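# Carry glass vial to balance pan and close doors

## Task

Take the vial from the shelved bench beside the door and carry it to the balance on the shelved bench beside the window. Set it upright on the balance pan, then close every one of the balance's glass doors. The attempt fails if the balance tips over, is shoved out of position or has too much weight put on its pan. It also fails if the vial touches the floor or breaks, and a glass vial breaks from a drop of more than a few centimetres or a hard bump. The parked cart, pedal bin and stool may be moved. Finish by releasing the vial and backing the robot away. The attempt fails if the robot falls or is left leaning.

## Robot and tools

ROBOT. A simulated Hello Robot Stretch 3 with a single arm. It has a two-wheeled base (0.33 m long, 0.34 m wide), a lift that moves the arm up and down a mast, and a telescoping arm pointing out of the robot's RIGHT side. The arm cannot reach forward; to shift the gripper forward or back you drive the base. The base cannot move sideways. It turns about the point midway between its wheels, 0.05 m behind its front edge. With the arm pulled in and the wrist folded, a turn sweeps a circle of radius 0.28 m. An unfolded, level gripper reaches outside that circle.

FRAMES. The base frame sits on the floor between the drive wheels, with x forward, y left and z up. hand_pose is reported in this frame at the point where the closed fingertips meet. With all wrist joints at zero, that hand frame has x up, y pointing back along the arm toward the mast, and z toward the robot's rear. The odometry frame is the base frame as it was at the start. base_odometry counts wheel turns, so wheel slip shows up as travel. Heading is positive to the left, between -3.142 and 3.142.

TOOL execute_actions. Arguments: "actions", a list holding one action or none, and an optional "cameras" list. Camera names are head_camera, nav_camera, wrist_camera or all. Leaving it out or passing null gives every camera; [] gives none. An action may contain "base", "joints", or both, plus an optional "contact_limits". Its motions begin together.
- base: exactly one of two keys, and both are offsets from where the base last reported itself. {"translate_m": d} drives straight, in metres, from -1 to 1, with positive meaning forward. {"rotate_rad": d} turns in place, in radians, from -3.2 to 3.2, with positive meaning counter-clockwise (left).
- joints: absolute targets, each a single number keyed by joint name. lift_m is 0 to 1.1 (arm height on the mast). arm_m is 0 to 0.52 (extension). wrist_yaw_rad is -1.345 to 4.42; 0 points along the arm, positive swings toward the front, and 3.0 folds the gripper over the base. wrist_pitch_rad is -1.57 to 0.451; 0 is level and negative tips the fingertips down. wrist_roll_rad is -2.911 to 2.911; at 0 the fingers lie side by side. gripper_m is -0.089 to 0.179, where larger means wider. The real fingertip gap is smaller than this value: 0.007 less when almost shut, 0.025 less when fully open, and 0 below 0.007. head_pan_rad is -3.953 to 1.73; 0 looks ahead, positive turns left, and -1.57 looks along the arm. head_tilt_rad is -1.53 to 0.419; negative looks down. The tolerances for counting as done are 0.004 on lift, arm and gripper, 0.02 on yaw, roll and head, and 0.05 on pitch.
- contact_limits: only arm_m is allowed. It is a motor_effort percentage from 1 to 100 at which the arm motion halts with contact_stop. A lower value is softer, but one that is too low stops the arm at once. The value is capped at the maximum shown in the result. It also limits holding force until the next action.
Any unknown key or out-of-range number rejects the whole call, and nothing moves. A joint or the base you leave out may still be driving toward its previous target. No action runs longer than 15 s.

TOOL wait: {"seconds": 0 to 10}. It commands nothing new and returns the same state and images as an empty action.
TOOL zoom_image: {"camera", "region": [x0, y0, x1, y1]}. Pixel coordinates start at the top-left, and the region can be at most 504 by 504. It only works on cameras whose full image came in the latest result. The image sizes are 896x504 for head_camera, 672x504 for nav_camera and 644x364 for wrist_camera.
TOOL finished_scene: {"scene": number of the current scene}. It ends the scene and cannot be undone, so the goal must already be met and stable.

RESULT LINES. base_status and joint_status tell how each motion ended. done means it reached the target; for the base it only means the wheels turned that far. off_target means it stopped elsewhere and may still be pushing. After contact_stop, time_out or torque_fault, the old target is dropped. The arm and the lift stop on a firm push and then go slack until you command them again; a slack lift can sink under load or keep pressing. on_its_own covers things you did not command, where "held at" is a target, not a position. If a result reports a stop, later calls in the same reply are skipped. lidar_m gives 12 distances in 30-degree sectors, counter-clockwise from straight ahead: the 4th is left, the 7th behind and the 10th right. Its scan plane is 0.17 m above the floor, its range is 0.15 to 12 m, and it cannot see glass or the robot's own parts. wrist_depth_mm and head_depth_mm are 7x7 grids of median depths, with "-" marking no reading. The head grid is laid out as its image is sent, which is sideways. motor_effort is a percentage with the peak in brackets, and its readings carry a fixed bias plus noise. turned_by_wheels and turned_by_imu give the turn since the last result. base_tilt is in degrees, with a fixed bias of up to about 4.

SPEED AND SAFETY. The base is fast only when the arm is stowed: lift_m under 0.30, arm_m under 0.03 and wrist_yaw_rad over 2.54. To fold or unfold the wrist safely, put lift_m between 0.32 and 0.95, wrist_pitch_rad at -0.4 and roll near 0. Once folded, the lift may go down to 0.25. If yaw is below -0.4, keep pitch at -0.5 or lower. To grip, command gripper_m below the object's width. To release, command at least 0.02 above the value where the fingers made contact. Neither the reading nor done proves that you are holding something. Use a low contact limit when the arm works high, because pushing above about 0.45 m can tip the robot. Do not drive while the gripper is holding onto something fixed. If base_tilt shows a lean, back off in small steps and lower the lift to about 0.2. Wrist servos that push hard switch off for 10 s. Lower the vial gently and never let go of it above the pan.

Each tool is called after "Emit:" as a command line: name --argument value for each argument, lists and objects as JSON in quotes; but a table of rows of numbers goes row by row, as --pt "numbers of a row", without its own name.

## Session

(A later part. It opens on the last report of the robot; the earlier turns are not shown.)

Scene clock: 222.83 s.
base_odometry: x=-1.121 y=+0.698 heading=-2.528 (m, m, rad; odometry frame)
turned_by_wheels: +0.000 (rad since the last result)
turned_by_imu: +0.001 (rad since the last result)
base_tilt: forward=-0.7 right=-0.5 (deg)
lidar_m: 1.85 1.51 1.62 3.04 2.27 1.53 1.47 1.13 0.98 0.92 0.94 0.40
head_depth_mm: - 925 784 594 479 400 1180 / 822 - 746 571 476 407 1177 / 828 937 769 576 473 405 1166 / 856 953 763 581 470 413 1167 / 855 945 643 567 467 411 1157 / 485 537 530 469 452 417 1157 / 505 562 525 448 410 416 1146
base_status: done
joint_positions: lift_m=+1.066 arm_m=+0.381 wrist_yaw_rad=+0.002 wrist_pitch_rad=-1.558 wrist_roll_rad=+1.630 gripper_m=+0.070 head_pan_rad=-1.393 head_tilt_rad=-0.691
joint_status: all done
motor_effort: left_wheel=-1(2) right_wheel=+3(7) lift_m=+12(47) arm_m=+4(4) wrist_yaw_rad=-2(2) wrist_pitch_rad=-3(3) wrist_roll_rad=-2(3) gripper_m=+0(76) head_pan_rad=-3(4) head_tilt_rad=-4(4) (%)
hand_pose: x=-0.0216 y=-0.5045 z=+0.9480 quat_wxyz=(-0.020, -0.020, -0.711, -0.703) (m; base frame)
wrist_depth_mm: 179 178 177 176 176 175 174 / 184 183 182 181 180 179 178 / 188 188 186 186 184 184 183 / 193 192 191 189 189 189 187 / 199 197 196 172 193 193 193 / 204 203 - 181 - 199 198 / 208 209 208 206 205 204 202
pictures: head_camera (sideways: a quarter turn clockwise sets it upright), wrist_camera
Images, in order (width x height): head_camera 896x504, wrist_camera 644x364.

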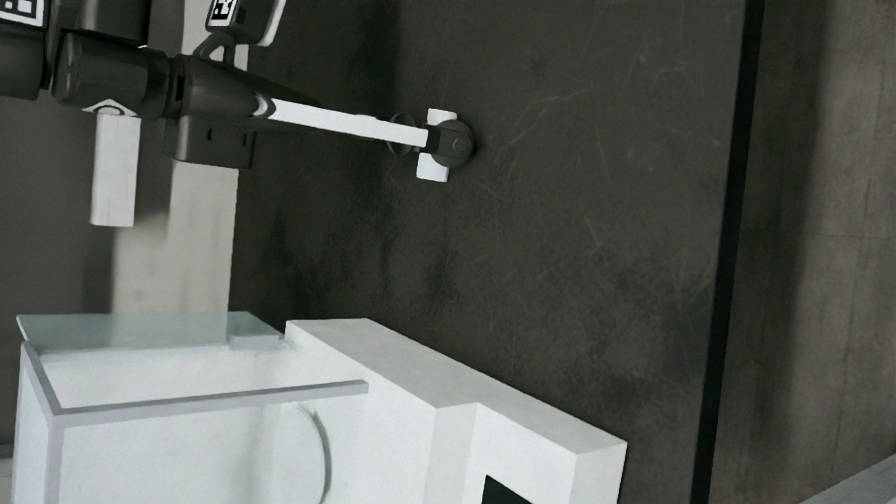

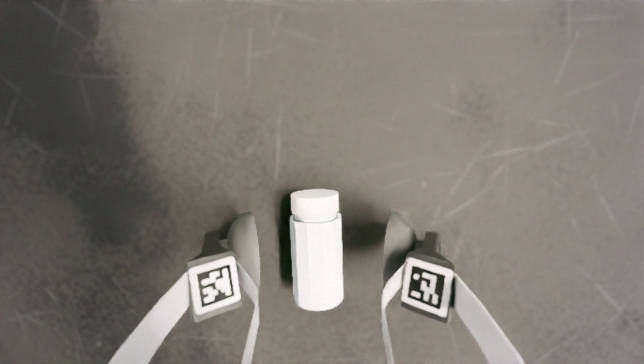

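Emit:
execute_actions --actions '[{"joints": {"arm_m": 0.384, "lift_m": 1.057}}]' --cameras '["wrist_camera"]'

Emit:
execute_actions --actions '[{"joints": {"gripper_m": 0.0}}]' --cameras '["head_camera", "wrist_camera"]'

Scene clock: 225.70 s.
base_odometry: x=-1.121 y=+0.698 heading=-2.528 (m, m, rad; odometry frame)
turned_by_wheels: +0.000 (rad since the last result)
turned_by_imu: +0.001 (rad since the last result)
base_tilt: forward=-0.9 right=-0.4 (deg)
lidar_m: 1.85 1.51 1.62 3.05 2.27 1.54 1.46 1.13 0.98 0.92 0.94 0.40
head_depth_mm: - 938 754 594 478 400 1186 / 821 - 744 570 475 407 1174 / 828 939 770 583 472 405 1171 / 855 950 763 581 470 413 1166 / 853 948 644 567 467 411 1158 / 485 536 530 470 453 418 1152 / 505 562 525 449 410 416 1142
base_status: not commanded
joint_positions: lift_m=+1.058 arm_m=+0.384 wrist_yaw_rad=+0.002 wrist_pitch_rad=-1.558 wrist_roll_rad=+1.630 gripper_m=+0.070 head_pan_rad=-1.393 head_tilt_rad=-0.691
joint_status: all done
motor_effort: left_wheel=-1(1) right_wheel=+2(2) lift_m=+13(13) arm_m=+4(4) wrist_yaw_rad=-2(2) wrist_pitch_rad=-3(3) wrist_roll_rad=-2(2) gripper_m=+0(1) head_pan_rad=-4(3) head_tilt_rad=-4(4) (%)
hand_pose: x=-0.0216 y=-0.5074 z=+0.9400 quat_wxyz=(-0.020, -0.020, -0.711, -0.703) (m; base frame)
wrist_depth_mm: 171 171 170 170 168 167 167 / 176 175 174 173 173 172 171 / 179 179 179 178 177 176 175 / 185 184 183 181 181 180 179 / 189 189 187 167 185 185 184 / 194 194 - 173 - 190 189 / 200 200 199 198 196 195 194
pictures: wrist_camera
Images, in order (width x height): wrist_camera 644x364.

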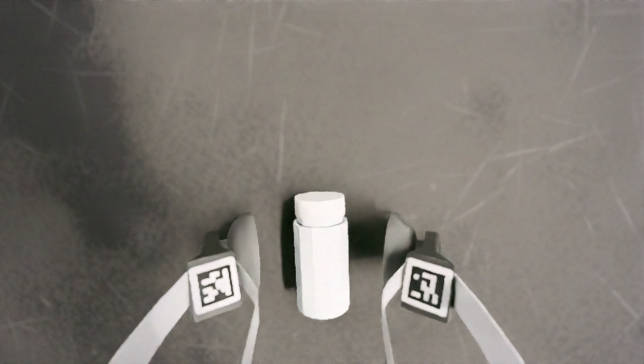

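Scene clock: 226.90 s.
base_odometry: x=-1.121 y=+0.698 heading=-2.528 (m, m, rad; odometry frame)
turned_by_wheels: +0.000 (rad since the last result)
turned_by_imu: +0.000 (rad since the last result)
base_tilt: forward=-0.8 right=-0.5 (deg)
lidar_m: 1.85 1.51 1.63 3.06 2.27 1.54 1.46 1.13 0.98 0.92 0.94 0.40
head_depth_mm: - 937 754 596 478 400 1177 / 825 - 742 570 475 407 1174 / 831 939 769 571 472 405 1169 / 858 951 763 580 469 413 1162 / 857 944 644 567 466 411 1161 / 486 537 530 469 452 417 1153 / 504 562 525 449 410 416 1145
base_status: not commanded
joint_positions: lift_m=+1.058 arm_m=+0.384 wrist_yaw_rad=+0.002 wrist_pitch_rad=-1.559 wrist_roll_rad=+1.630 gripper_m=+0.000 head_pan_rad=-1.393 head_tilt_rad=-0.691
joint_status: all done
motor_effort: left_wheel=-1(0) right_wheel=+3(2) lift_m=+13(13) arm_m=+4(4) wrist_yaw_rad=-1(1) wrist_pitch_rad=-3(3) wrist_roll_rad=-2(2) gripper_m=-9(90) head_pan_rad=-3(4) head_tilt_rad=-4(5) (%)
hand_pose: x=-0.0216 y=-0.5072 z=+0.9400 quat_wxyz=(-0.020, -0.020, -0.711, -0.703) (m; base frame)
wrist_depth_mm: 171 171 170 170 169 168 167 / 176 175 174 173 173 172 171 / 180 180 179 178 177 177 175 / 185 184 183 182 182 181 180 / 190 189 188 160 186 185 184 / 195 195 193 164 190 191 190 / 200 199 200 198 197 196 195
pictures: head_camera (sideways: a quarter turn clockwise sets it upright), wrist_camera
Images, in order (width x height): head_camera 896x504, wrist_camera 644x364.

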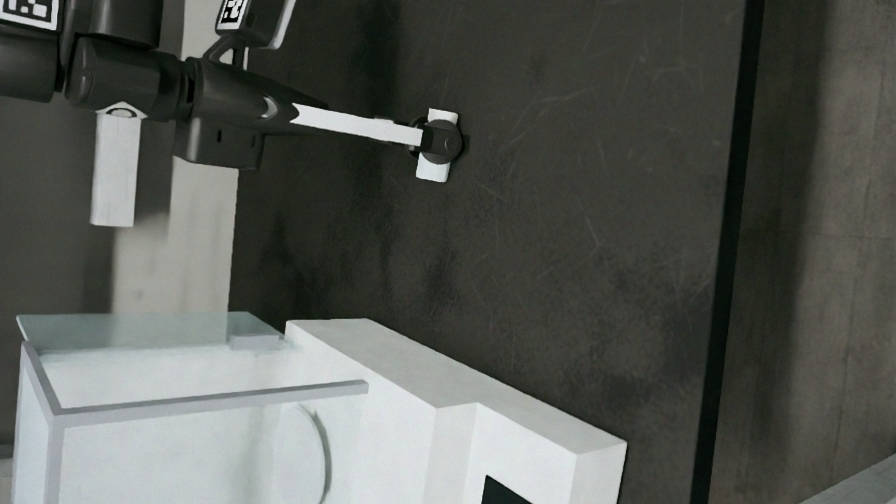

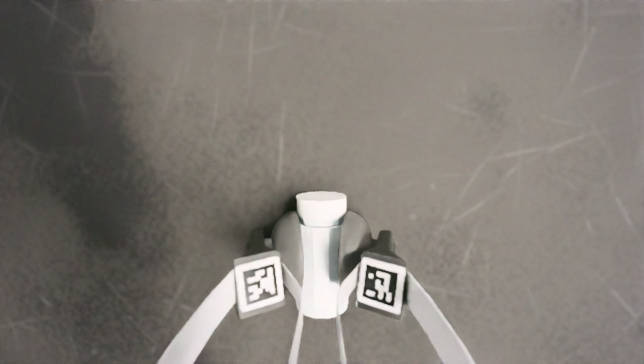

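Emit:
execute_actions --actions '[{"joints": {"gripper_m": 0.06}}]' --cameras '[]'

Emit:
execute_actions --actions '[{"joints": {"lift_m": 1.05}}]' --cameras '[]'

Emit:
execute_actions --actions '[{"joints": {"gripper_m": -0.005}}]' --cameras '["head_camera", "wrist_camera"]'

Scene clock: 230.73 s.
base_odometry: x=-1.121 y=+0.698 heading=-2.528 (m, m, rad; odometry frame)
turned_by_wheels: +0.000 (rad since the last result)
turned_by_imu: +0.001 (rad since the last result)
base_tilt: forward=-0.9 right=-0.5 (deg)
lidar_m: 1.85 1.51 1.62 3.06 2.27 1.54 1.46 1.13 0.98 0.92 0.94 0.40
head_depth_mm: - 938 754 595 478 400 1179 / 822 - 744 571 475 407 1175 / 827 940 768 574 472 405 1172 / 858 949 762 580 469 413 1165 / 854 945 645 568 467 411 1161 / 485 537 530 469 452 417 1154 / 505 562 526 448 410 416 1145
base_status: not commanded
joint_positions: lift_m=+1.058 arm_m=+0.384 wrist_yaw_rad=+0.002 wrist_pitch_rad=-1.559 wrist_roll_rad=+1.630 gripper_m=+0.060 head_pan_rad=-1.393 head_tilt_rad=-0.691
joint_status: all done
motor_effort: left_wheel=-1(1) right_wheel=+3(2) lift_m=+12(13) arm_m=+4(4) wrist_yaw_rad=-2(1) wrist_pitch_rad=-3(3) wrist_roll_rad=-2(2) gripper_m=+0(85) head_pan_rad=-3(4) head_tilt_rad=-5(4) (%)
hand_pose: x=-0.0216 y=-0.5072 z=+0.9400 quat_wxyz=(-0.020, -0.020, -0.711, -0.703) (m; base frame)
wrist_depth_mm: 171 171 170 169 168 168 167 / 176 175 174 173 173 171 171 / 180 179 179 177 177 176 175 / 185 184 183 181 181 181 180 / 190 189 187 168 185 186 184 / 195 195 - 189 - 190 189 / 201 199 199 197 197 195 195
pictures: none
No camera images: the call's "cameras" was empty. Leave "cameras" out to get every camera's image.

Scene clock: 231.60 s.
base_odometry: x=-1.121 y=+0.698 heading=-2.528 (m, m, rad; odometry frame)
turned_by_wheels: +0.000 (rad since the last result)
turned_by_imu: +0.000 (rad since the last result)
base_tilt: forward=-0.8 right=-0.5 (deg)
lidar_m: 1.85 1.50 1.62 3.06 2.27 1.52 1.46 1.12 0.98 0.92 0.93 0.40
head_depth_mm: - 937 753 595 478 400 1179 / 823 - 743 571 475 408 1172 / 827 939 768 568 473 406 1168 / 857 954 763 582 470 413 1163 / 854 945 644 567 467 411 1158 / 486 537 529 469 453 418 1154 / 505 563 525 449 411 417 1149
base_status: not commanded
joint_positions: lift_m=+1.052 arm_m=+0.384 wrist_yaw_rad=+0.002 wrist_pitch_rad=-1.566 wrist_roll_rad=+1.630 gripper_m=+0.060 head_pan_rad=-1.393 head_tilt_rad=-0.691
joint_status: lift_m contact_stop (moved -0.006 of -0.008)
on_its_own: lift_m is slack since a contact_stop, until your next command for it
motor_effort: left_wheel=-1(1) right_wheel=+3(2) lift_m=+32(33) arm_m=+4(4) wrist_yaw_rad=-1(2) wrist_pitch_rad=-1(3) wrist_roll_rad=-2(2) gripper_m=-4(1) head_pan_rad=-3(4) head_tilt_rad=-4(4) (%)
hand_pose: x=-0.0216 y=-0.5056 z=+0.9341 quat_wxyz=(-0.020, -0.020, -0.708, -0.705) (m; base frame)
wrist_depth_mm: 167 166 165 165 164 164 163 / 170 170 170 169 168 168 167 / 175 174 173 173 173 172 172 / 180 179 179 177 176 176 175 / 184 183 183 160 181 181 180 / 190 189 - 165 - 186 185 / 194 194 193 192 192 190 190
pictures: none
No camera images: the call's "cameras" was empty. Leave "cameras" out to get every camera's image.

not run: a stop came earlier in this reply.

Emit:
execute_actions --actions '[{"joints": {"gripper_m": -0.005}}]' --cameras '["head_camera", "wrist_camera"]'

Scene clock: 233.60 s.
base_odometry: x=-1.121 y=+0.698 heading=-2.528 (m, m, rad; odometry frame)
turned_by_wheels: +0.000 (rad since the last result)
turned_by_imu: +0.000 (rad since the last result)
base_tilt: forward=-0.8 right=-0.5 (deg)
lidar_m: 1.85 1.51 1.62 3.06 2.27 1.53 1.46 1.13 0.98 0.92 0.93 0.40
head_depth_mm: - 938 754 594 478 401 1181 / 822 - 745 571 476 408 1178 / 829 940 770 567 473 405 1173 / 858 952 761 582 471 414 1166 / 856 943 646 568 467 411 1155 / 487 536 530 469 453 418 1159 / 506 563 526 449 411 417 1144
base_status: not commanded
joint_positions: lift_m=+1.054 arm_m=+0.384 wrist_yaw_rad=+0.002 wrist_pitch_rad=-1.568 wrist_roll_rad=+1.630 gripper_m=-0.004 head_pan_rad=-1.393 head_tilt_rad=-0.691
joint_status: all done
on_its_own: lift_m is slack since a contact_stop, until your next command for it
motor_effort: left_wheel=-1(1) right_wheel=+2(3) lift_m=+31(32) arm_m=+3(4) wrist_yaw_rad=-2(2) wrist_pitch_rad=+0(1) wrist_roll_rad=-2(2) gripper_m=-20(100) head_pan_rad=-4(3) head_tilt_rad=-5(5) (%)
hand_pose: x=-0.0216 y=-0.5050 z=+0.9360 quat_wxyz=(-0.020, -0.020, -0.708, -0.706) (m; base frame)
wrist_depth_mm: 168 168 167 167 166 166 166 / 173 173 172 171 171 170 169 / 177 177 176 175 175 174 174 / 182 182 181 179 179 179 178 / 187 186 185 161 183 183 183 / 192 191 - 164 - 188 188 / 198 197 196 196 195 194 193
pictures: head_camera (sideways: a quarter turn clockwise sets it upright), wrist_camera
Images, in order (width x height): head_camera 896x504, wrist_camera 644x364.

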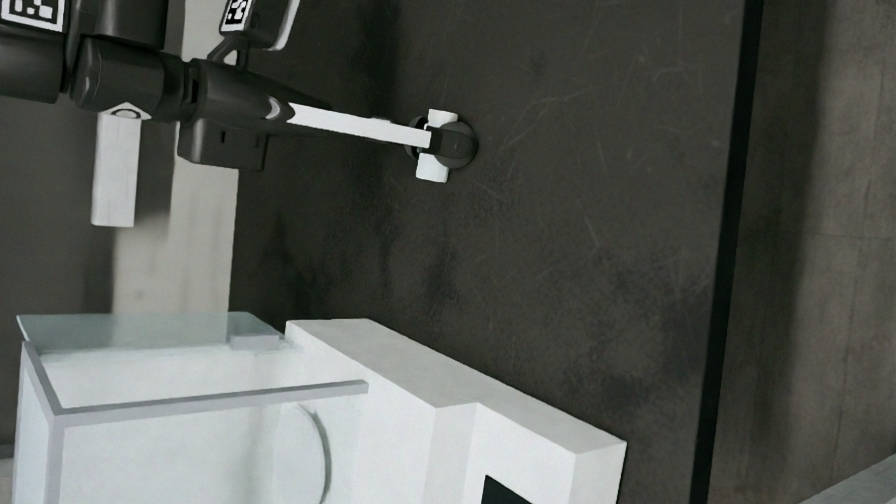

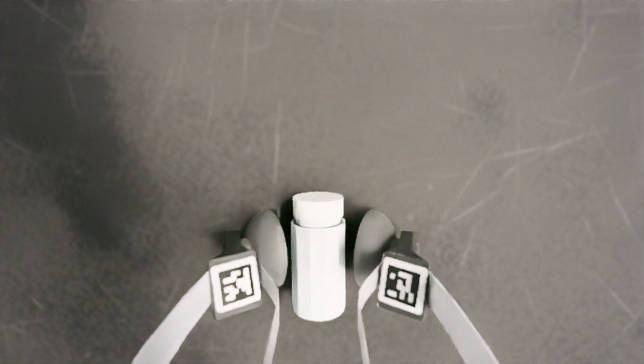

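Emit:
execute_actions --actions '[{"joints": {"lift_m": 1.058, "gripper_m": 0.0}}]' --cameras '["wrist_camera"]'

Scene clock: 236.37 s.
base_odometry: x=-1.121 y=+0.698 heading=-2.528 (m, m, rad; odometry frame)
turned_by_wheels: +0.000 (rad since the last result)
turned_by_imu: +0.001 (rad since the last result)
base_tilt: forward=-0.7 right=-0.5 (deg)
lidar_m: 1.85 1.51 1.63 3.07 2.28 1.53 1.46 1.13 0.98 0.92 0.94 0.40
head_depth_mm: - 941 753 595 478 400 1181 / 824 - 744 571 476 407 1172 / 830 941 770 567 472 405 1173 / 855 952 762 582 470 413 1164 / 854 945 644 568 467 411 1164 / 485 536 530 469 452 419 1155 / 505 563 525 449 410 416 1149
base_status: not commanded
joint_positions: lift_m=+1.057 arm_m=+0.384 wrist_yaw_rad=+0.002 wrist_pitch_rad=-1.566 wrist_roll_rad=+1.629 gripper_m=+0.001 head_pan_rad=-1.393 head_tilt_rad=-0.691
joint_status: all done
motor_effort: left_wheel=-1(1) right_wheel=+3(4) lift_m=+52(52) arm_m=+4(4) wrist_yaw_rad=-1(3) wrist_pitch_rad=-1(2) wrist_roll_rad=-2(2) gripper_m=-10(20) head_pan_rad=-3(4) head_tilt_rad=-4(4) (%)
hand_pose: x=-0.0216 y=-0.5055 z=+0.9396 quat_wxyz=(-0.020, -0.020, -0.708, -0.705) (m; base frame)
wrist_depth_mm: 170 170 170 169 169 168 168 / 174 174 173 173 173 172 172 / 179 178 178 178 177 176 176 / 183 183 182 181 181 180 180 / 188 187 186 157 186 186 185 / 194 193 192 161 190 191 190 / 198 198 197 197 197 196 195
pictures: wrist_camera
Images, in order (width x height): wrist_camera 644x364.

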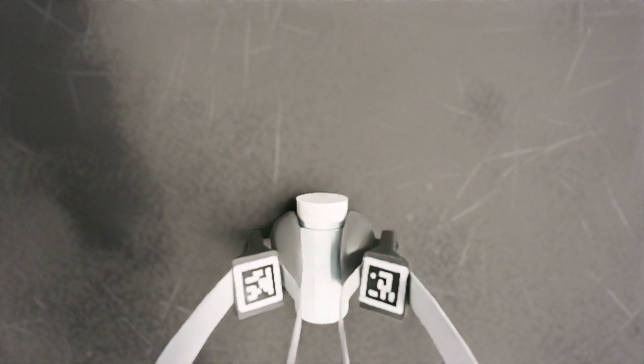

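Emit:
execute_actions --actions '[{"joints": {"lift_m": 1.07}}]' --cameras '["wrist_camera"]'

Emit:
execute_actions --actions '[{"joints": {"gripper_m": -0.012}}]' --cameras '["wrist_camera", "head_camera"]'

Scene clock: 239.47 s.
base_odometry: x=-1.121 y=+0.698 heading=-2.528 (m, m, rad; odometry frame)
turned_by_wheels: +0.000 (rad since the last result)
turned_by_imu: +0.001 (rad since the last result)
base_tilt: forward=-0.7 right=-0.5 (deg)
lidar_m: 1.85 1.51 1.63 3.07 2.27 1.53 1.46 1.13 0.98 0.92 0.94 0.40
head_depth_mm: - 928 783 594 478 400 1181 / 820 - 760 571 475 407 1174 / 828 937 769 567 472 405 1168 / 859 954 762 582 470 412 1160 / 853 943 644 567 467 410 1160 / 485 536 530 468 452 418 1156 / 505 562 524 449 410 416 1149
base_status: not commanded
joint_positions: lift_m=+1.069 arm_m=+0.384 wrist_yaw_rad=+0.002 wrist_pitch_rad=-1.566 wrist_roll_rad=+1.629 gripper_m=+0.001 head_pan_rad=-1.393 head_tilt_rad=-0.691
joint_status: all done
motor_effort: left_wheel=-1(1) right_wheel=+3(2) lift_m=+52(53) arm_m=+3(4) wrist_yaw_rad=-2(1) wrist_pitch_rad=-1(1) wrist_roll_rad=-2(2) gripper_m=-10(10) head_pan_rad=-4(3) head_tilt_rad=-4(4) (%)
hand_pose: x=-0.0216 y=-0.5056 z=+0.9516 quat_wxyz=(-0.020, -0.020, -0.708, -0.705) (m; base frame)
wrist_depth_mm: 182 181 180 180 180 179 179 / 186 185 185 185 183 184 183 / 190 191 189 189 188 188 187 / 195 195 194 194 194 193 192 / 201 200 198 156 197 198 197 / 206 206 204 160 203 203 203 / 212 210 211 211 210 209 207
pictures: wrist_camera
Images, in order (width x height): wrist_camera 644x364.

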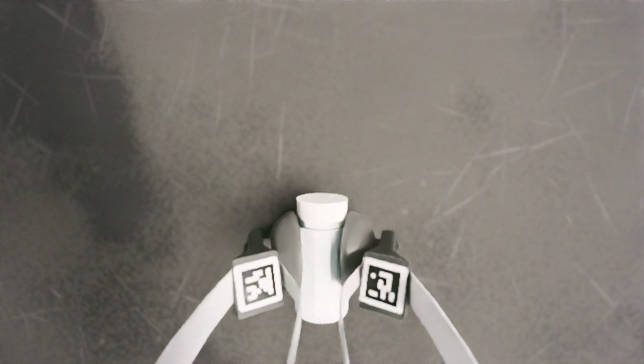

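Scene clock: 240.07 s.
base_odometry: x=-1.121 y=+0.698 heading=-2.528 (m, m, rad; odometry frame)
turned_by_wheels: +0.000 (rad since the last result)
turned_by_imu: +0.000 (rad since the last result)
base_tilt: forward=-0.8 right=-0.5 (deg)
lidar_m: 1.85 1.50 1.62 3.05 2.28 1.53 1.46 1.12 0.98 0.92 0.93 0.40
head_depth_mm: - 930 781 594 478 400 1180 / 822 - 761 570 476 407 1174 / 829 938 769 565 472 406 1175 / 857 951 761 580 470 413 1162 / 853 942 644 567 467 410 1161 / 486 536 529 469 452 418 1154 / 504 561 525 449 410 415 1150
base_status: not commanded
joint_positions: lift_m=+1.069 arm_m=+0.384 wrist_yaw_rad=+0.002 wrist_pitch_rad=-1.566 wrist_roll_rad=+1.629 gripper_m=-0.011 head_pan_rad=-1.393 head_tilt_rad=-0.691
joint_status: all done
motor_effort: left_wheel=-1(0) right_wheel=+2(2) lift_m=+52(52) arm_m=+4(3) wrist_yaw_rad=-1(1) wrist_pitch_rad=-1(1) wrist_roll_rad=-2(2) gripper_m=-15(70) head_pan_rad=-3(3) head_tilt_rad=-5(3) (%)
hand_pose: x=-0.0216 y=-0.5056 z=+0.9516 quat_wxyz=(-0.020, -0.020, -0.708, -0.705) (m; base frame)
wrist_depth_mm: 181 181 180 180 180 179 179 / 185 186 185 184 184 183 183 / 191 190 189 190 189 187 187 / 195 196 194 194 193 193 192 / 200 200 199 157 198 198 197 / 206 206 204 161 203 204 202 / 211 211 211 211 210 208 208
pictures: head_camera (sideways: a quarter turn clockwise sets it upright), wrist_camera
Images, in order (width x height): head_camera 896x504, wrist_camera 644x364.

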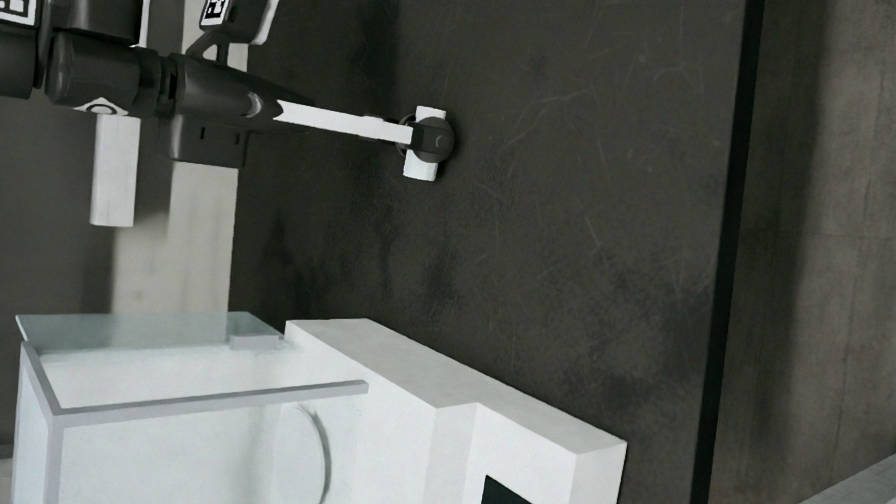

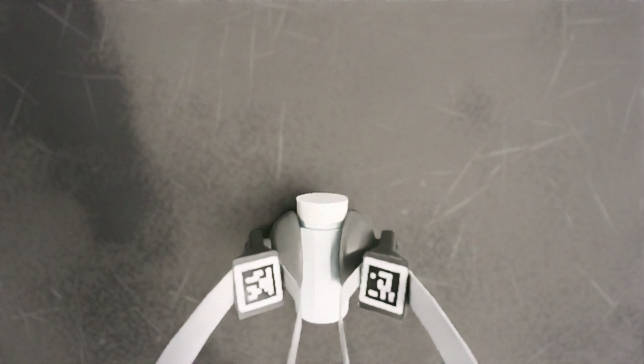

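Emit:
execute_actions --actions '[{"base": {"translate_m": -0.2}, "joints": {"lift_m": 1.1, "wrist_roll_rad": 0.0, "wrist_yaw_rad": 1.37, "arm_m": 0.315, "head_pan_rad": -0.95, "head_tilt_rad": -0.5}}]' --cameras '["wrist_camera"]'

Emit:
execute_actions --actions '[{"joints": {"wrist_pitch_rad": 0.03, "lift_m": 0.957}}]' --cameras '["wrist_camera", "head_camera"]'

Scene clock: 247.20 s.
base_odometry: x=-0.958 y=+0.814 heading=-2.528 (m, m, rad; odometry frame)
turned_by_wheels: +0.000 (rad since the last result)
turned_by_imu: +0.001 (rad since the last result)
base_tilt: forward=-0.9 right=-0.5 (deg)
lidar_m: 2.05 1.66 1.88 3.02 1.96 1.32 1.26 0.94 1.00 0.94 0.95 0.57
head_depth_mm: 847 919 993 800 586 463 382 / 888 968 1037 792 582 460 380 / 944 1020 1085 785 578 458 398 / 865 647 690 681 574 455 1182 / 779 671 709 603 571 452 1238 / 1117 1222 1331 568 536 478 1261 / 1201 1303 1461 594 510 760 1174
base_status: done
joint_positions: lift_m=+1.099 arm_m=+0.315 wrist_yaw_rad=+1.367 wrist_pitch_rad=-1.566 wrist_roll_rad=+0.005 gripper_m=-0.011 head_pan_rad=-0.957 head_tilt_rad=-0.507
joint_status: all done
motor_effort: left_wheel=+0(4) right_wheel=+2(1) lift_m=+52(53) arm_m=-4(7) wrist_yaw_rad=+2(6) wrist_pitch_rad=-1(1) wrist_roll_rad=-2(3) gripper_m=-13(14) head_pan_rad=+4(30) head_tilt_rad=+3(21) (%)
hand_pose: x=-0.0438 y=-0.4559 z=+0.9816 quat_wxyz=(+0.704, +0.703, -0.075, -0.072) (m; base frame)
wrist_depth_mm: 209 209 209 207 208 207 206 / 214 215 213 212 212 211 211 / 220 220 219 219 218 218 217 / 227 225 224 224 224 222 222 / 233 231 231 157 228 228 227 / - 237 235 161 235 234 233 / - 245 243 242 243 241 240
pictures: wrist_camera
Images, in order (width x height): wrist_camera 644x364.

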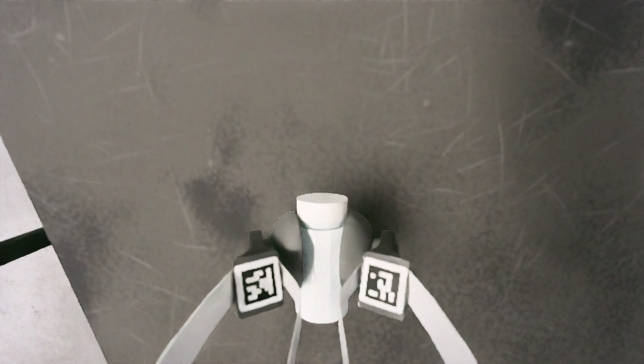

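Scene clock: 249.33 s.
base_odometry: x=-0.958 y=+0.814 heading=-2.528 (m, m, rad; odometry frame)
turned_by_wheels: +0.000 (rad since the last result)
turned_by_imu: +0.000 (rad since the last result)
base_tilt: forward=-0.8 right=-0.5 (deg)
lidar_m: 2.05 1.66 1.89 3.02 1.97 1.32 1.26 0.94 1.00 0.94 0.95 0.57
head_depth_mm: 848 919 991 727 585 463 381 / 891 967 1037 720 582 459 380 / 946 1023 1091 748 577 458 398 / 868 646 693 681 574 456 1188 / 777 670 709 602 570 453 1240 / 1122 1217 1330 567 535 477 1267 / 1202 1305 1451 593 511 759 1173
base_status: not commanded
joint_positions: lift_m=+0.958 arm_m=+0.315 wrist_yaw_rad=+1.368 wrist_pitch_rad=+0.002 wrist_roll_rad=+0.005 gripper_m=-0.011 head_pan_rad=-0.957 head_tilt_rad=-0.507
joint_status: all done
motor_effort: left_wheel=-1(1) right_wheel=+3(1) lift_m=+13(48) arm_m=-4(4) wrist_yaw_rad=+3(2) wrist_pitch_rad=+8(9) wrist_roll_rad=-2(2) gripper_m=-15(15) head_pan_rad=+4(4) head_tilt_rad=+4(4) (%)
hand_pose: x=+0.2296 y=-0.5120 z=+1.0729 quat_wxyz=(+0.547, +0.447, -0.550, +0.446) (m; base frame)
wrist_depth_mm: - - - - 534 576 497 / - - - 461 - 600 499 / - - - - - 615 505 / - - - 488 - 619 512 / - - 369 157 904 631 519 / - 286 289 161 457 432 429 / 275 285 305 317 331 328 326
pictures: head_camera (sideways: a quarter turn clockwise sets it upright), wrist_camera
Images, in order (width x height): head_camera 896x504, wrist_camera 644x364.

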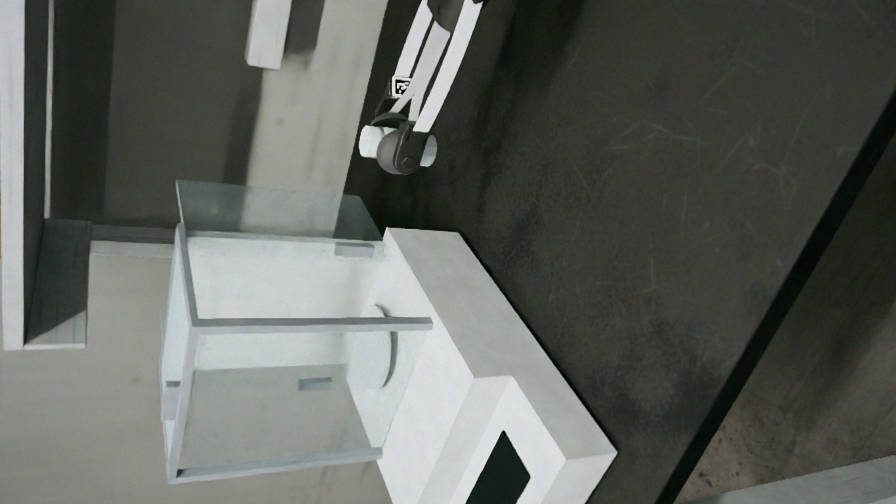

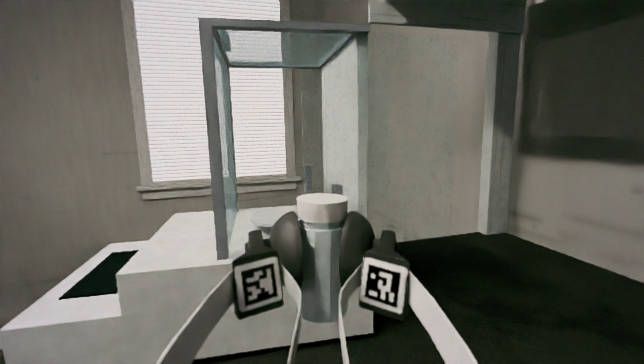

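Emit:
execute_actions --actions '[{"base": {"translate_m": 0.14}, "joints": {"head_pan_rad": -1.05, "head_tilt_rad": -0.5}}]' --cameras '["wrist_camera", "head_camera"]'

Scene clock: 257.43 s.
base_odometry: x=-1.072 y=+0.733 heading=-2.528 (m, m, rad; odometry frame)
turned_by_wheels: +0.000 (rad since the last result)
turned_by_imu: +0.001 (rad since the last result)
base_tilt: forward=-0.9 right=-0.4 (deg)
lidar_m: 1.90 1.55 1.70 3.06 2.18 1.47 1.40 1.07 0.98 0.92 0.94 0.45
head_depth_mm: 822 892 965 895 586 463 382 / 866 935 1006 750 583 460 380 / 893 927 605 628 578 458 379 / 748 607 625 551 530 455 396 / 983 632 686 572 478 441 1175 / 1037 1116 1237 568 474 436 1231 / 1089 1201 1339 1398 478 460 658
base_status: done
joint_positions: lift_m=+0.958 arm_m=+0.315 wrist_yaw_rad=+1.367 wrist_pitch_rad=+0.002 wrist_roll_rad=+0.005 gripper_m=-0.011 head_pan_rad=-1.043 head_tilt_rad=-0.507
joint_status: all done
motor_effort: left_wheel=-4(4) right_wheel=+8(9) lift_m=+13(13) arm_m=-4(4) wrist_yaw_rad=+3(3) wrist_pitch_rad=+8(8) wrist_roll_rad=-2(2) gripper_m=-14(15) head_pan_rad=-4(14) head_tilt_rad=+5(4) (%)
hand_pose: x=+0.2296 y=-0.5122 z=+1.0729 quat_wxyz=(+0.547, +0.447, -0.550, +0.446) (m; base frame)
wrist_depth_mm: - - - - 210 639 454 / - - - - 215 646 462 / - - - - 220 657 473 / - - - - 223 662 484 / - - - 156 207 667 501 / - 252 250 160 199 433 435 / 201 189 182 185 184 333 329
pictures: head_camera (sideways: a quarter turn clockwise sets it upright), wrist_camera
Images, in order (width x height): head_camera 896x504, wrist_camera 644x364.

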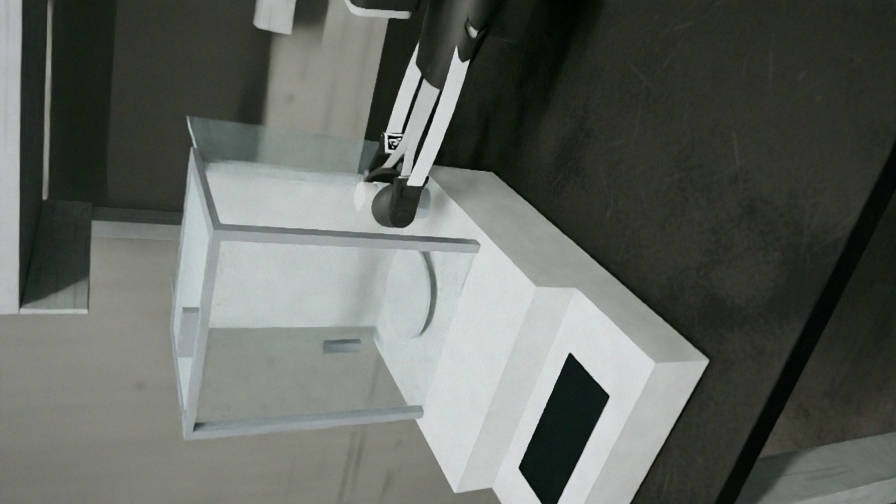

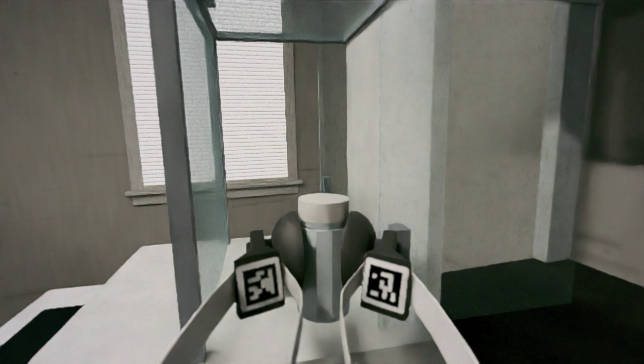

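Emit:
execute_actions --actions '[{"base": {"translate_m": 0.06}, "joints": {"lift_m": 0.964, "head_pan_rad": -1.1}}]' --cameras '["wrist_camera", "head_camera"]'

Scene clock: 263.30 s.
base_odometry: x=-1.121 y=+0.698 heading=-2.529 (m, m, rad; odometry frame)
turned_by_wheels: -0.001 (rad since the last result)
turned_by_imu: -0.080 (rad since the last result)
base_tilt: forward=-1.0 right=-0.5 (deg)
lidar_m: 1.86 1.52 1.54 3.64 3.27 1.58 1.45 1.11 1.01 0.92 0.92 0.41
head_depth_mm: 814 881 941 - 586 464 382 / 837 907 990 737 584 461 381 / 865 923 1010 714 579 458 378 / 879 560 574 551 536 455 377 / 720 588 619 572 461 439 394 / 944 1002 1126 568 466 413 403 / 973 1045 1174 563 471 422 601
base_status: done
joint_positions: lift_m=+0.963 arm_m=+0.315 wrist_yaw_rad=+1.369 wrist_pitch_rad=-0.018 wrist_roll_rad=+0.005 gripper_m=-0.011 head_pan_rad=-1.093 head_tilt_rad=-0.507
joint_status: all done
on_its_own: right_wheel is at rest, and its effort (+20) is outside its rest range (-18 to +18)
motor_effort: left_wheel=-8(14) right_wheel=+20(31) lift_m=+53(55) arm_m=+0(4) wrist_yaw_rad=+1(34) wrist_pitch_rad=+14(14) wrist_roll_rad=-2(2) gripper_m=-14(18) head_pan_rad=-3(11) head_tilt_rad=+4(4) (%)
hand_pose: x=+0.2292 y=-0.5113 z=+1.0733 quat_wxyz=(+0.551, +0.453, -0.545, +0.441) (m; base frame)
wrist_depth_mm: - 284 - 302 198 585 452 / - 297 - 308 203 596 464 / - 304 - 323 208 608 467 / - - - 297 214 544 473 / - - - 157 754 536 480 / - 233 248 160 457 421 420 / 191 181 186 177 184 326 323
pictures: head_camera (sideways: a quarter turn clockwise sets it upright), wrist_camera
Images, in order (width x height): head_camera 896x504, wrist_camera 644x364.

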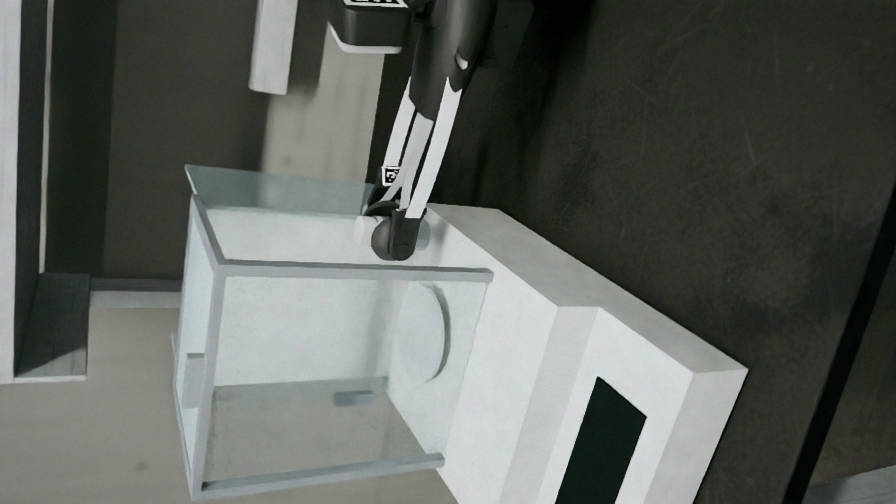

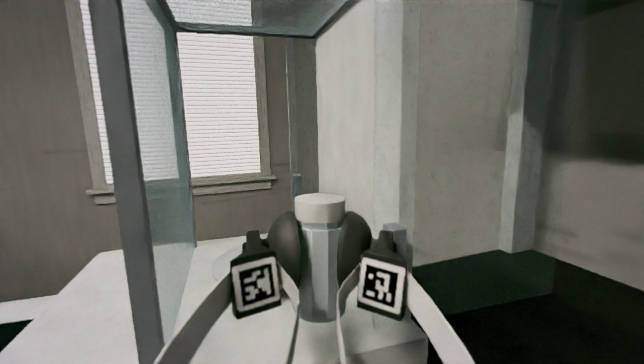

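Emit:
execute_actions --actions '[{"base": {"translate_m": -0.06}}]' --cameras '["wrist_camera", "head_camera"]'

Scene clock: 267.60 s.
base_odometry: x=-1.072 y=+0.733 heading=-2.529 (m, m, rad; odometry frame)
turned_by_wheels: +0.000 (rad since the last result)
turned_by_imu: +0.002 (rad since the last result)
base_tilt: forward=-0.7 right=-0.5 (deg)
lidar_m: 1.93 1.56 1.61 3.63 2.40 1.52 1.39 1.05 1.02 0.93 0.93 0.46
head_depth_mm: 820 888 950 - 586 462 382 / 845 910 995 720 583 461 380 / 869 946 1024 746 578 457 378 / 896 967 1037 676 575 455 387 / 847 591 615 573 540 453 404 / 697 610 656 568 478 448 1178 / 985 1061 1191 561 471 425 1200
base_status: done
joint_positions: lift_m=+0.963 arm_m=+0.315 wrist_yaw_rad=+1.371 wrist_pitch_rad=+0.002 wrist_roll_rad=+0.005 gripper_m=-0.011 head_pan_rad=-1.093 head_tilt_rad=-0.507
joint_status: not commanded
motor_effort: left_wheel=+1(10) right_wheel=+1(17) lift_m=+52(53) arm_m=+0(0) wrist_yaw_rad=+0(0) wrist_pitch_rad=+8(14) wrist_roll_rad=-2(2) gripper_m=-14(15) head_pan_rad=-4(3) head_tilt_rad=+4(3) (%)
hand_pose: x=+0.2298 y=-0.5110 z=+1.0784 quat_wxyz=(+0.546, +0.448, -0.549, +0.447) (m; base frame)
wrist_depth_mm: - - - - 756 534 467 / - - - 332 814 549 472 / - - - 342 822 569 475 / - - - 351 824 572 482 / - - 390 156 852 583 489 / - 263 281 160 467 445 442 / 200 199 213 228 310 340 337
pictures: head_camera (sideways: a quarter turn clockwise sets it upright), wrist_camera
Images, in order (width x height): head_camera 896x504, wrist_camera 644x364.

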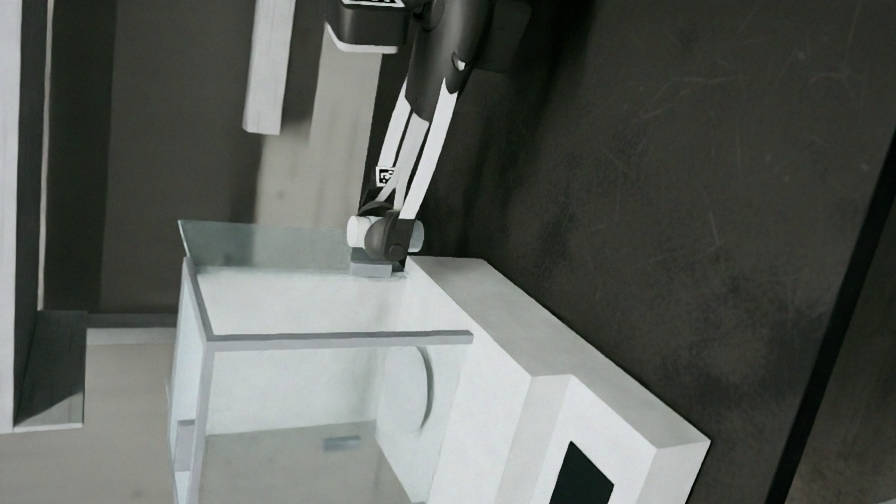

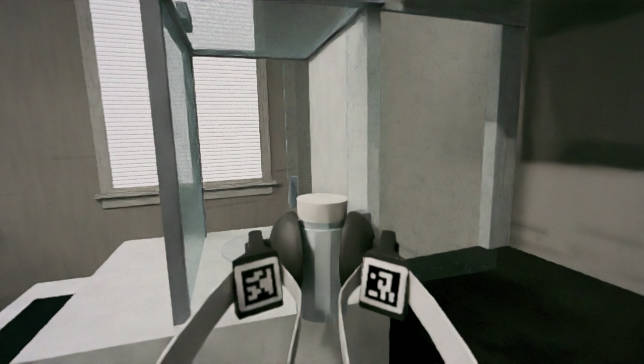

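Emit:
execute_actions --actions '[{"base": {"rotate_rad": 0.079}, "joints": {"arm_m": 0.3, "wrist_yaw_rad": 1.37, "head_pan_rad": -1.05}}]' --cameras '["wrist_camera", "head_camera"]'

Scene clock: 274.23 s.
base_odometry: x=-1.072 y=+0.733 heading=-2.450 (m, m, rad; odometry frame)
turned_by_wheels: +0.079 (rad since the last result)
turned_by_imu: +0.079 (rad since the last result)
base_tilt: forward=-0.8 right=-0.6 (deg)
lidar_m: 1.92 1.56 1.72 3.06 2.17 1.45 1.39 1.06 0.99 0.93 0.94 0.46
head_depth_mm: 827 896 965 894 576 463 382 / 867 933 1007 735 583 461 380 / 900 957 1014 682 578 458 379 / 802 590 615 572 554 456 396 / 966 627 674 572 487 452 1178 / 1023 1116 1248 567 475 438 1231 / 1074 1177 1313 563 473 460 682
base_status: done
joint_positions: lift_m=+0.963 arm_m=+0.300 wrist_yaw_rad=+1.371 wrist_pitch_rad=+0.003 wrist_roll_rad=+0.005 gripper_m=-0.011 head_pan_rad=-1.057 head_tilt_rad=-0.507
joint_status: all done
motor_effort: left_wheel=-1(3) right_wheel=+2(5) lift_m=+52(52) arm_m=-4(4) wrist_yaw_rad=-1(1) wrist_pitch_rad=+8(8) wrist_roll_rad=-2(2) gripper_m=-15(15) head_pan_rad=+3(9) head_tilt_rad=+4(4) (%)
hand_pose: x=+0.2298 y=-0.4963 z=+1.0785 quat_wxyz=(+0.546, +0.448, -0.549, +0.447) (m; base frame)
wrist_depth_mm: - - 325 - 233 633 472 / - - - - 234 665 480 / - - - - 240 683 488 / - - - - 245 688 500 / - - 352 157 240 687 513 / - 304 272 161 217 447 443 / 270 198 187 191 195 339 336
pictures: head_camera (sideways: a quarter turn clockwise sets it upright), wrist_camera
Images, in order (width x height): head_camera 896x504, wrist_camera 644x364.

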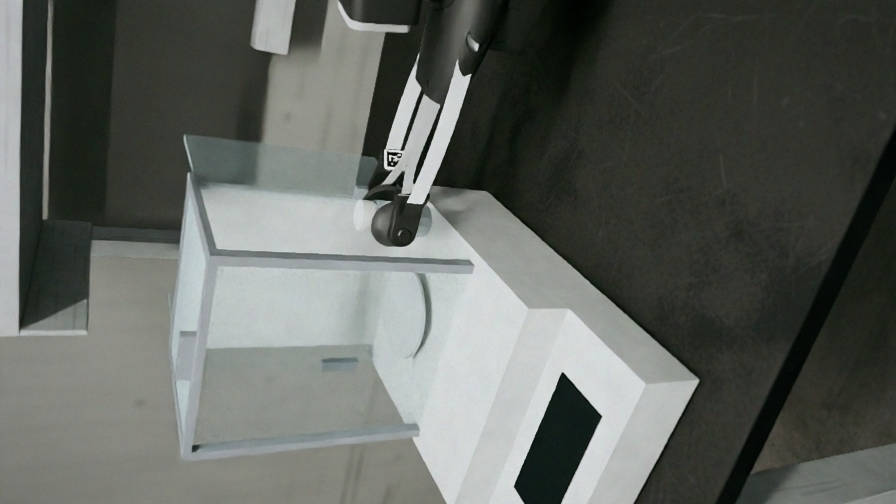

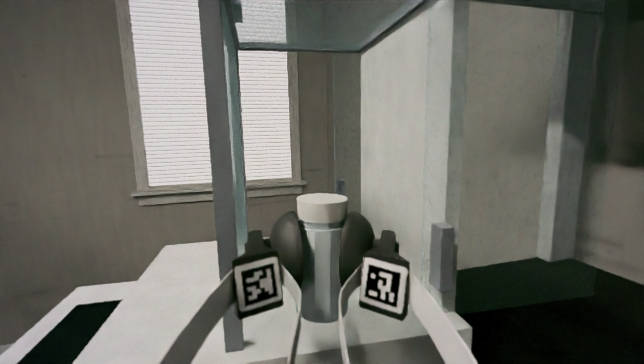

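Emit:
execute_actions --actions '[{"joints": {"arm_m": 0.32}}]' --cameras '[]'

Emit:
execute_actions --actions '[{"joints": {"arm_m": 0.341, "wrist_yaw_rad": 1.45}}]' --cameras '["wrist_camera"]'

Scene clock: 278.37 s.
base_odometry: x=-1.072 y=+0.733 heading=-2.450 (m, m, rad; odometry frame)
turned_by_wheels: +0.000 (rad since the last result)
turned_by_imu: +0.001 (rad since the last result)
base_tilt: forward=-0.9 right=-0.5 (deg)
lidar_m: 1.92 1.56 1.71 3.04 2.17 1.45 1.39 1.06 0.99 0.93 0.94 0.46
head_depth_mm: 826 893 966 892 586 463 382 / 861 933 1007 752 583 460 380 / 902 956 1024 684 579 458 379 / 803 591 622 577 553 455 396 / 964 627 674 572 487 453 1184 / 1024 1119 1238 567 475 437 1233 / 1079 1179 1315 563 473 459 682
base_status: not commanded
joint_positions: lift_m=+0.963 arm_m=+0.320 wrist_yaw_rad=+1.371 wrist_pitch_rad=+0.003 wrist_roll_rad=+0.005 gripper_m=-0.011 head_pan_rad=-1.057 head_tilt_rad=-0.507
joint_status: all done
motor_effort: left_wheel=-1(2) right_wheel=+3(4) lift_m=+52(52) arm_m=+4(4) wrist_yaw_rad=-1(0) wrist_pitch_rad=+8(8) wrist_roll_rad=-2(2) gripper_m=-14(14) head_pan_rad=+3(3) head_tilt_rad=+4(4) (%)
hand_pose: x=+0.2298 y=-0.5157 z=+1.0785 quat_wxyz=(+0.546, +0.448, -0.549, +0.447) (m; base frame)
wrist_depth_mm: - - - - 230 634 460 / - - - - 234 648 469 / - - - - 241 657 485 / - - - - 245 660 496 / - - - 157 238 670 502 / - 264 179 161 421 444 442 / 245 199 195 191 196 339 334
pictures: none
No camera images: the call's "cameras" was empty. Leave "cameras" out to get every camera's image.

Scene clock: 279.43 s.
base_odometry: x=-1.072 y=+0.733 heading=-2.450 (m, m, rad; odometry frame)
turned_by_wheels: +0.000 (rad since the last result)
turned_by_imu: +0.000 (rad since the last result)
base_tilt: forward=-0.9 right=-0.5 (deg)
lidar_m: 1.92 1.56 1.72 3.07 2.17 1.45 1.39 1.05 0.99 0.93 0.94 0.46
head_depth_mm: 824 894 970 757 587 463 382 / 866 932 1004 752 583 460 380 / 900 954 1018 683 579 458 378 / 801 590 618 577 553 456 397 / 966 628 674 572 488 452 1179 / 1027 1117 1243 566 475 438 1231 / 1074 1180 1318 564 473 460 681
base_status: not commanded
joint_positions: lift_m=+0.963 arm_m=+0.341 wrist_yaw_rad=+1.447 wrist_pitch_rad=+0.003 wrist_roll_rad=+0.005 gripper_m=-0.011 head_pan_rad=-1.057 head_tilt_rad=-0.507
joint_status: all done
motor_effort: left_wheel=-1(2) right_wheel=+3(4) lift_m=+52(52) arm_m=+4(5) wrist_yaw_rad=+3(2) wrist_pitch_rad=+8(8) wrist_roll_rad=-2(2) gripper_m=-14(14) head_pan_rad=+4(4) head_tilt_rad=+4(4) (%)
hand_pose: x=+0.2330 y=-0.5173 z=+1.0785 quat_wxyz=(+0.528, +0.469, -0.531, +0.468) (m; base frame)
wrist_depth_mm: - - - - 218 686 443 / - - - - 222 687 457 / - - - - 225 692 461 / - - - - 230 704 475 / - - 357 157 248 714 487 / - 266 180 160 422 446 438 / 257 198 195 190 192 341 336
pictures: wrist_camera
Images, in order (width x height): wrist_camera 644x364.

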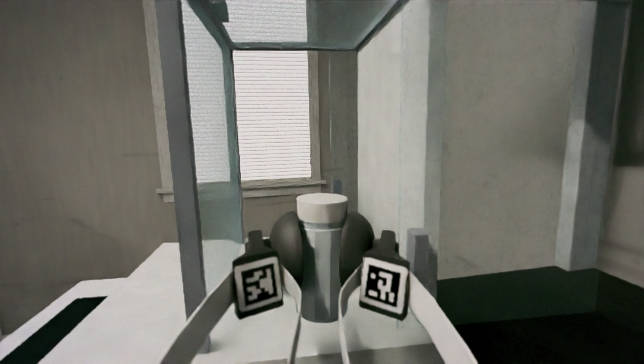

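Emit:
execute_actions --actions '[{"base": {"translate_m": 0.05}}]' --cameras '["wrist_camera", "head_camera"]'

Scene clock: 283.80 s.
base_odometry: x=-1.111 y=+0.701 heading=-2.450 (m, m, rad; odometry frame)
turned_by_wheels: +0.000 (rad since the last result)
turned_by_imu: +0.001 (rad since the last result)
base_tilt: forward=-0.9 right=-0.6 (deg)
lidar_m: 1.87 1.52 1.65 3.05 2.25 1.51 1.44 1.11 0.98 0.92 0.94 0.42
head_depth_mm: 824 890 964 758 587 463 381 / 861 924 1001 752 583 461 380 / 859 564 574 579 557 458 378 / 698 604 629 577 477 454 396 / 978 1049 1154 572 476 419 406 / 1021 1097 1224 567 474 436 1201 / 1071 1183 1317 1456 473 449 599
base_status: done
joint_positions: lift_m=+0.963 arm_m=+0.341 wrist_yaw_rad=+1.448 wrist_pitch_rad=+0.003 wrist_roll_rad=+0.005 gripper_m=-0.011 head_pan_rad=-1.057 head_tilt_rad=-0.507
joint_status: not commanded
motor_effort: left_wheel=-2(4) right_wheel=+2(5) lift_m=+52(52) arm_m=+4(4) wrist_yaw_rad=+2(3) wrist_pitch_rad=+8(8) wrist_roll_rad=-2(2) gripper_m=-14(14) head_pan_rad=+4(3) head_tilt_rad=+3(3) (%)
hand_pose: x=+0.2330 y=-0.5172 z=+1.0785 quat_wxyz=(+0.528, +0.469, -0.531, +0.468) (m; base frame)
wrist_depth_mm: - - - - 195 589 496 / - - - - 198 591 501 / - - - - 202 603 508 / - - - - 205 606 431 / - - - 157 200 639 461 / - 233 280 161 175 418 440 / 257 189 194 189 188 325 335
pictures: head_camera (sideways: a quarter turn clockwise sets it upright), wrist_camera
Images, in order (width x height): head_camera 896x504, wrist_camera 644x364.

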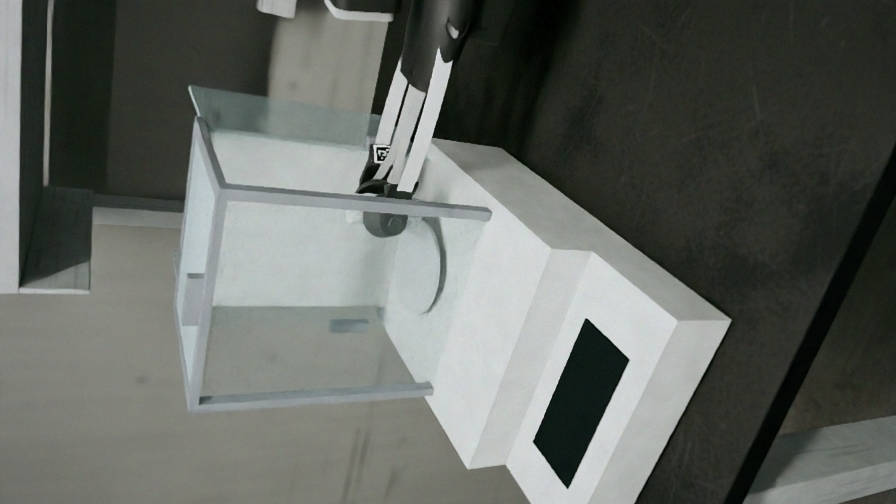

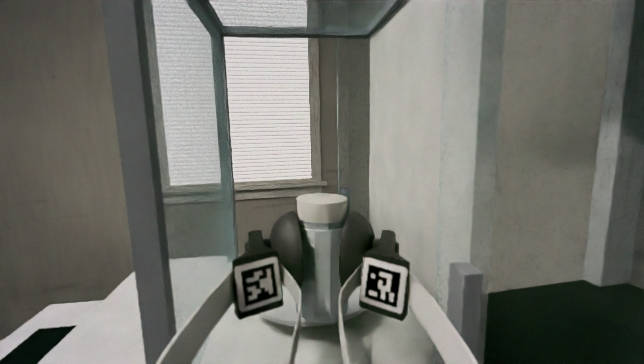

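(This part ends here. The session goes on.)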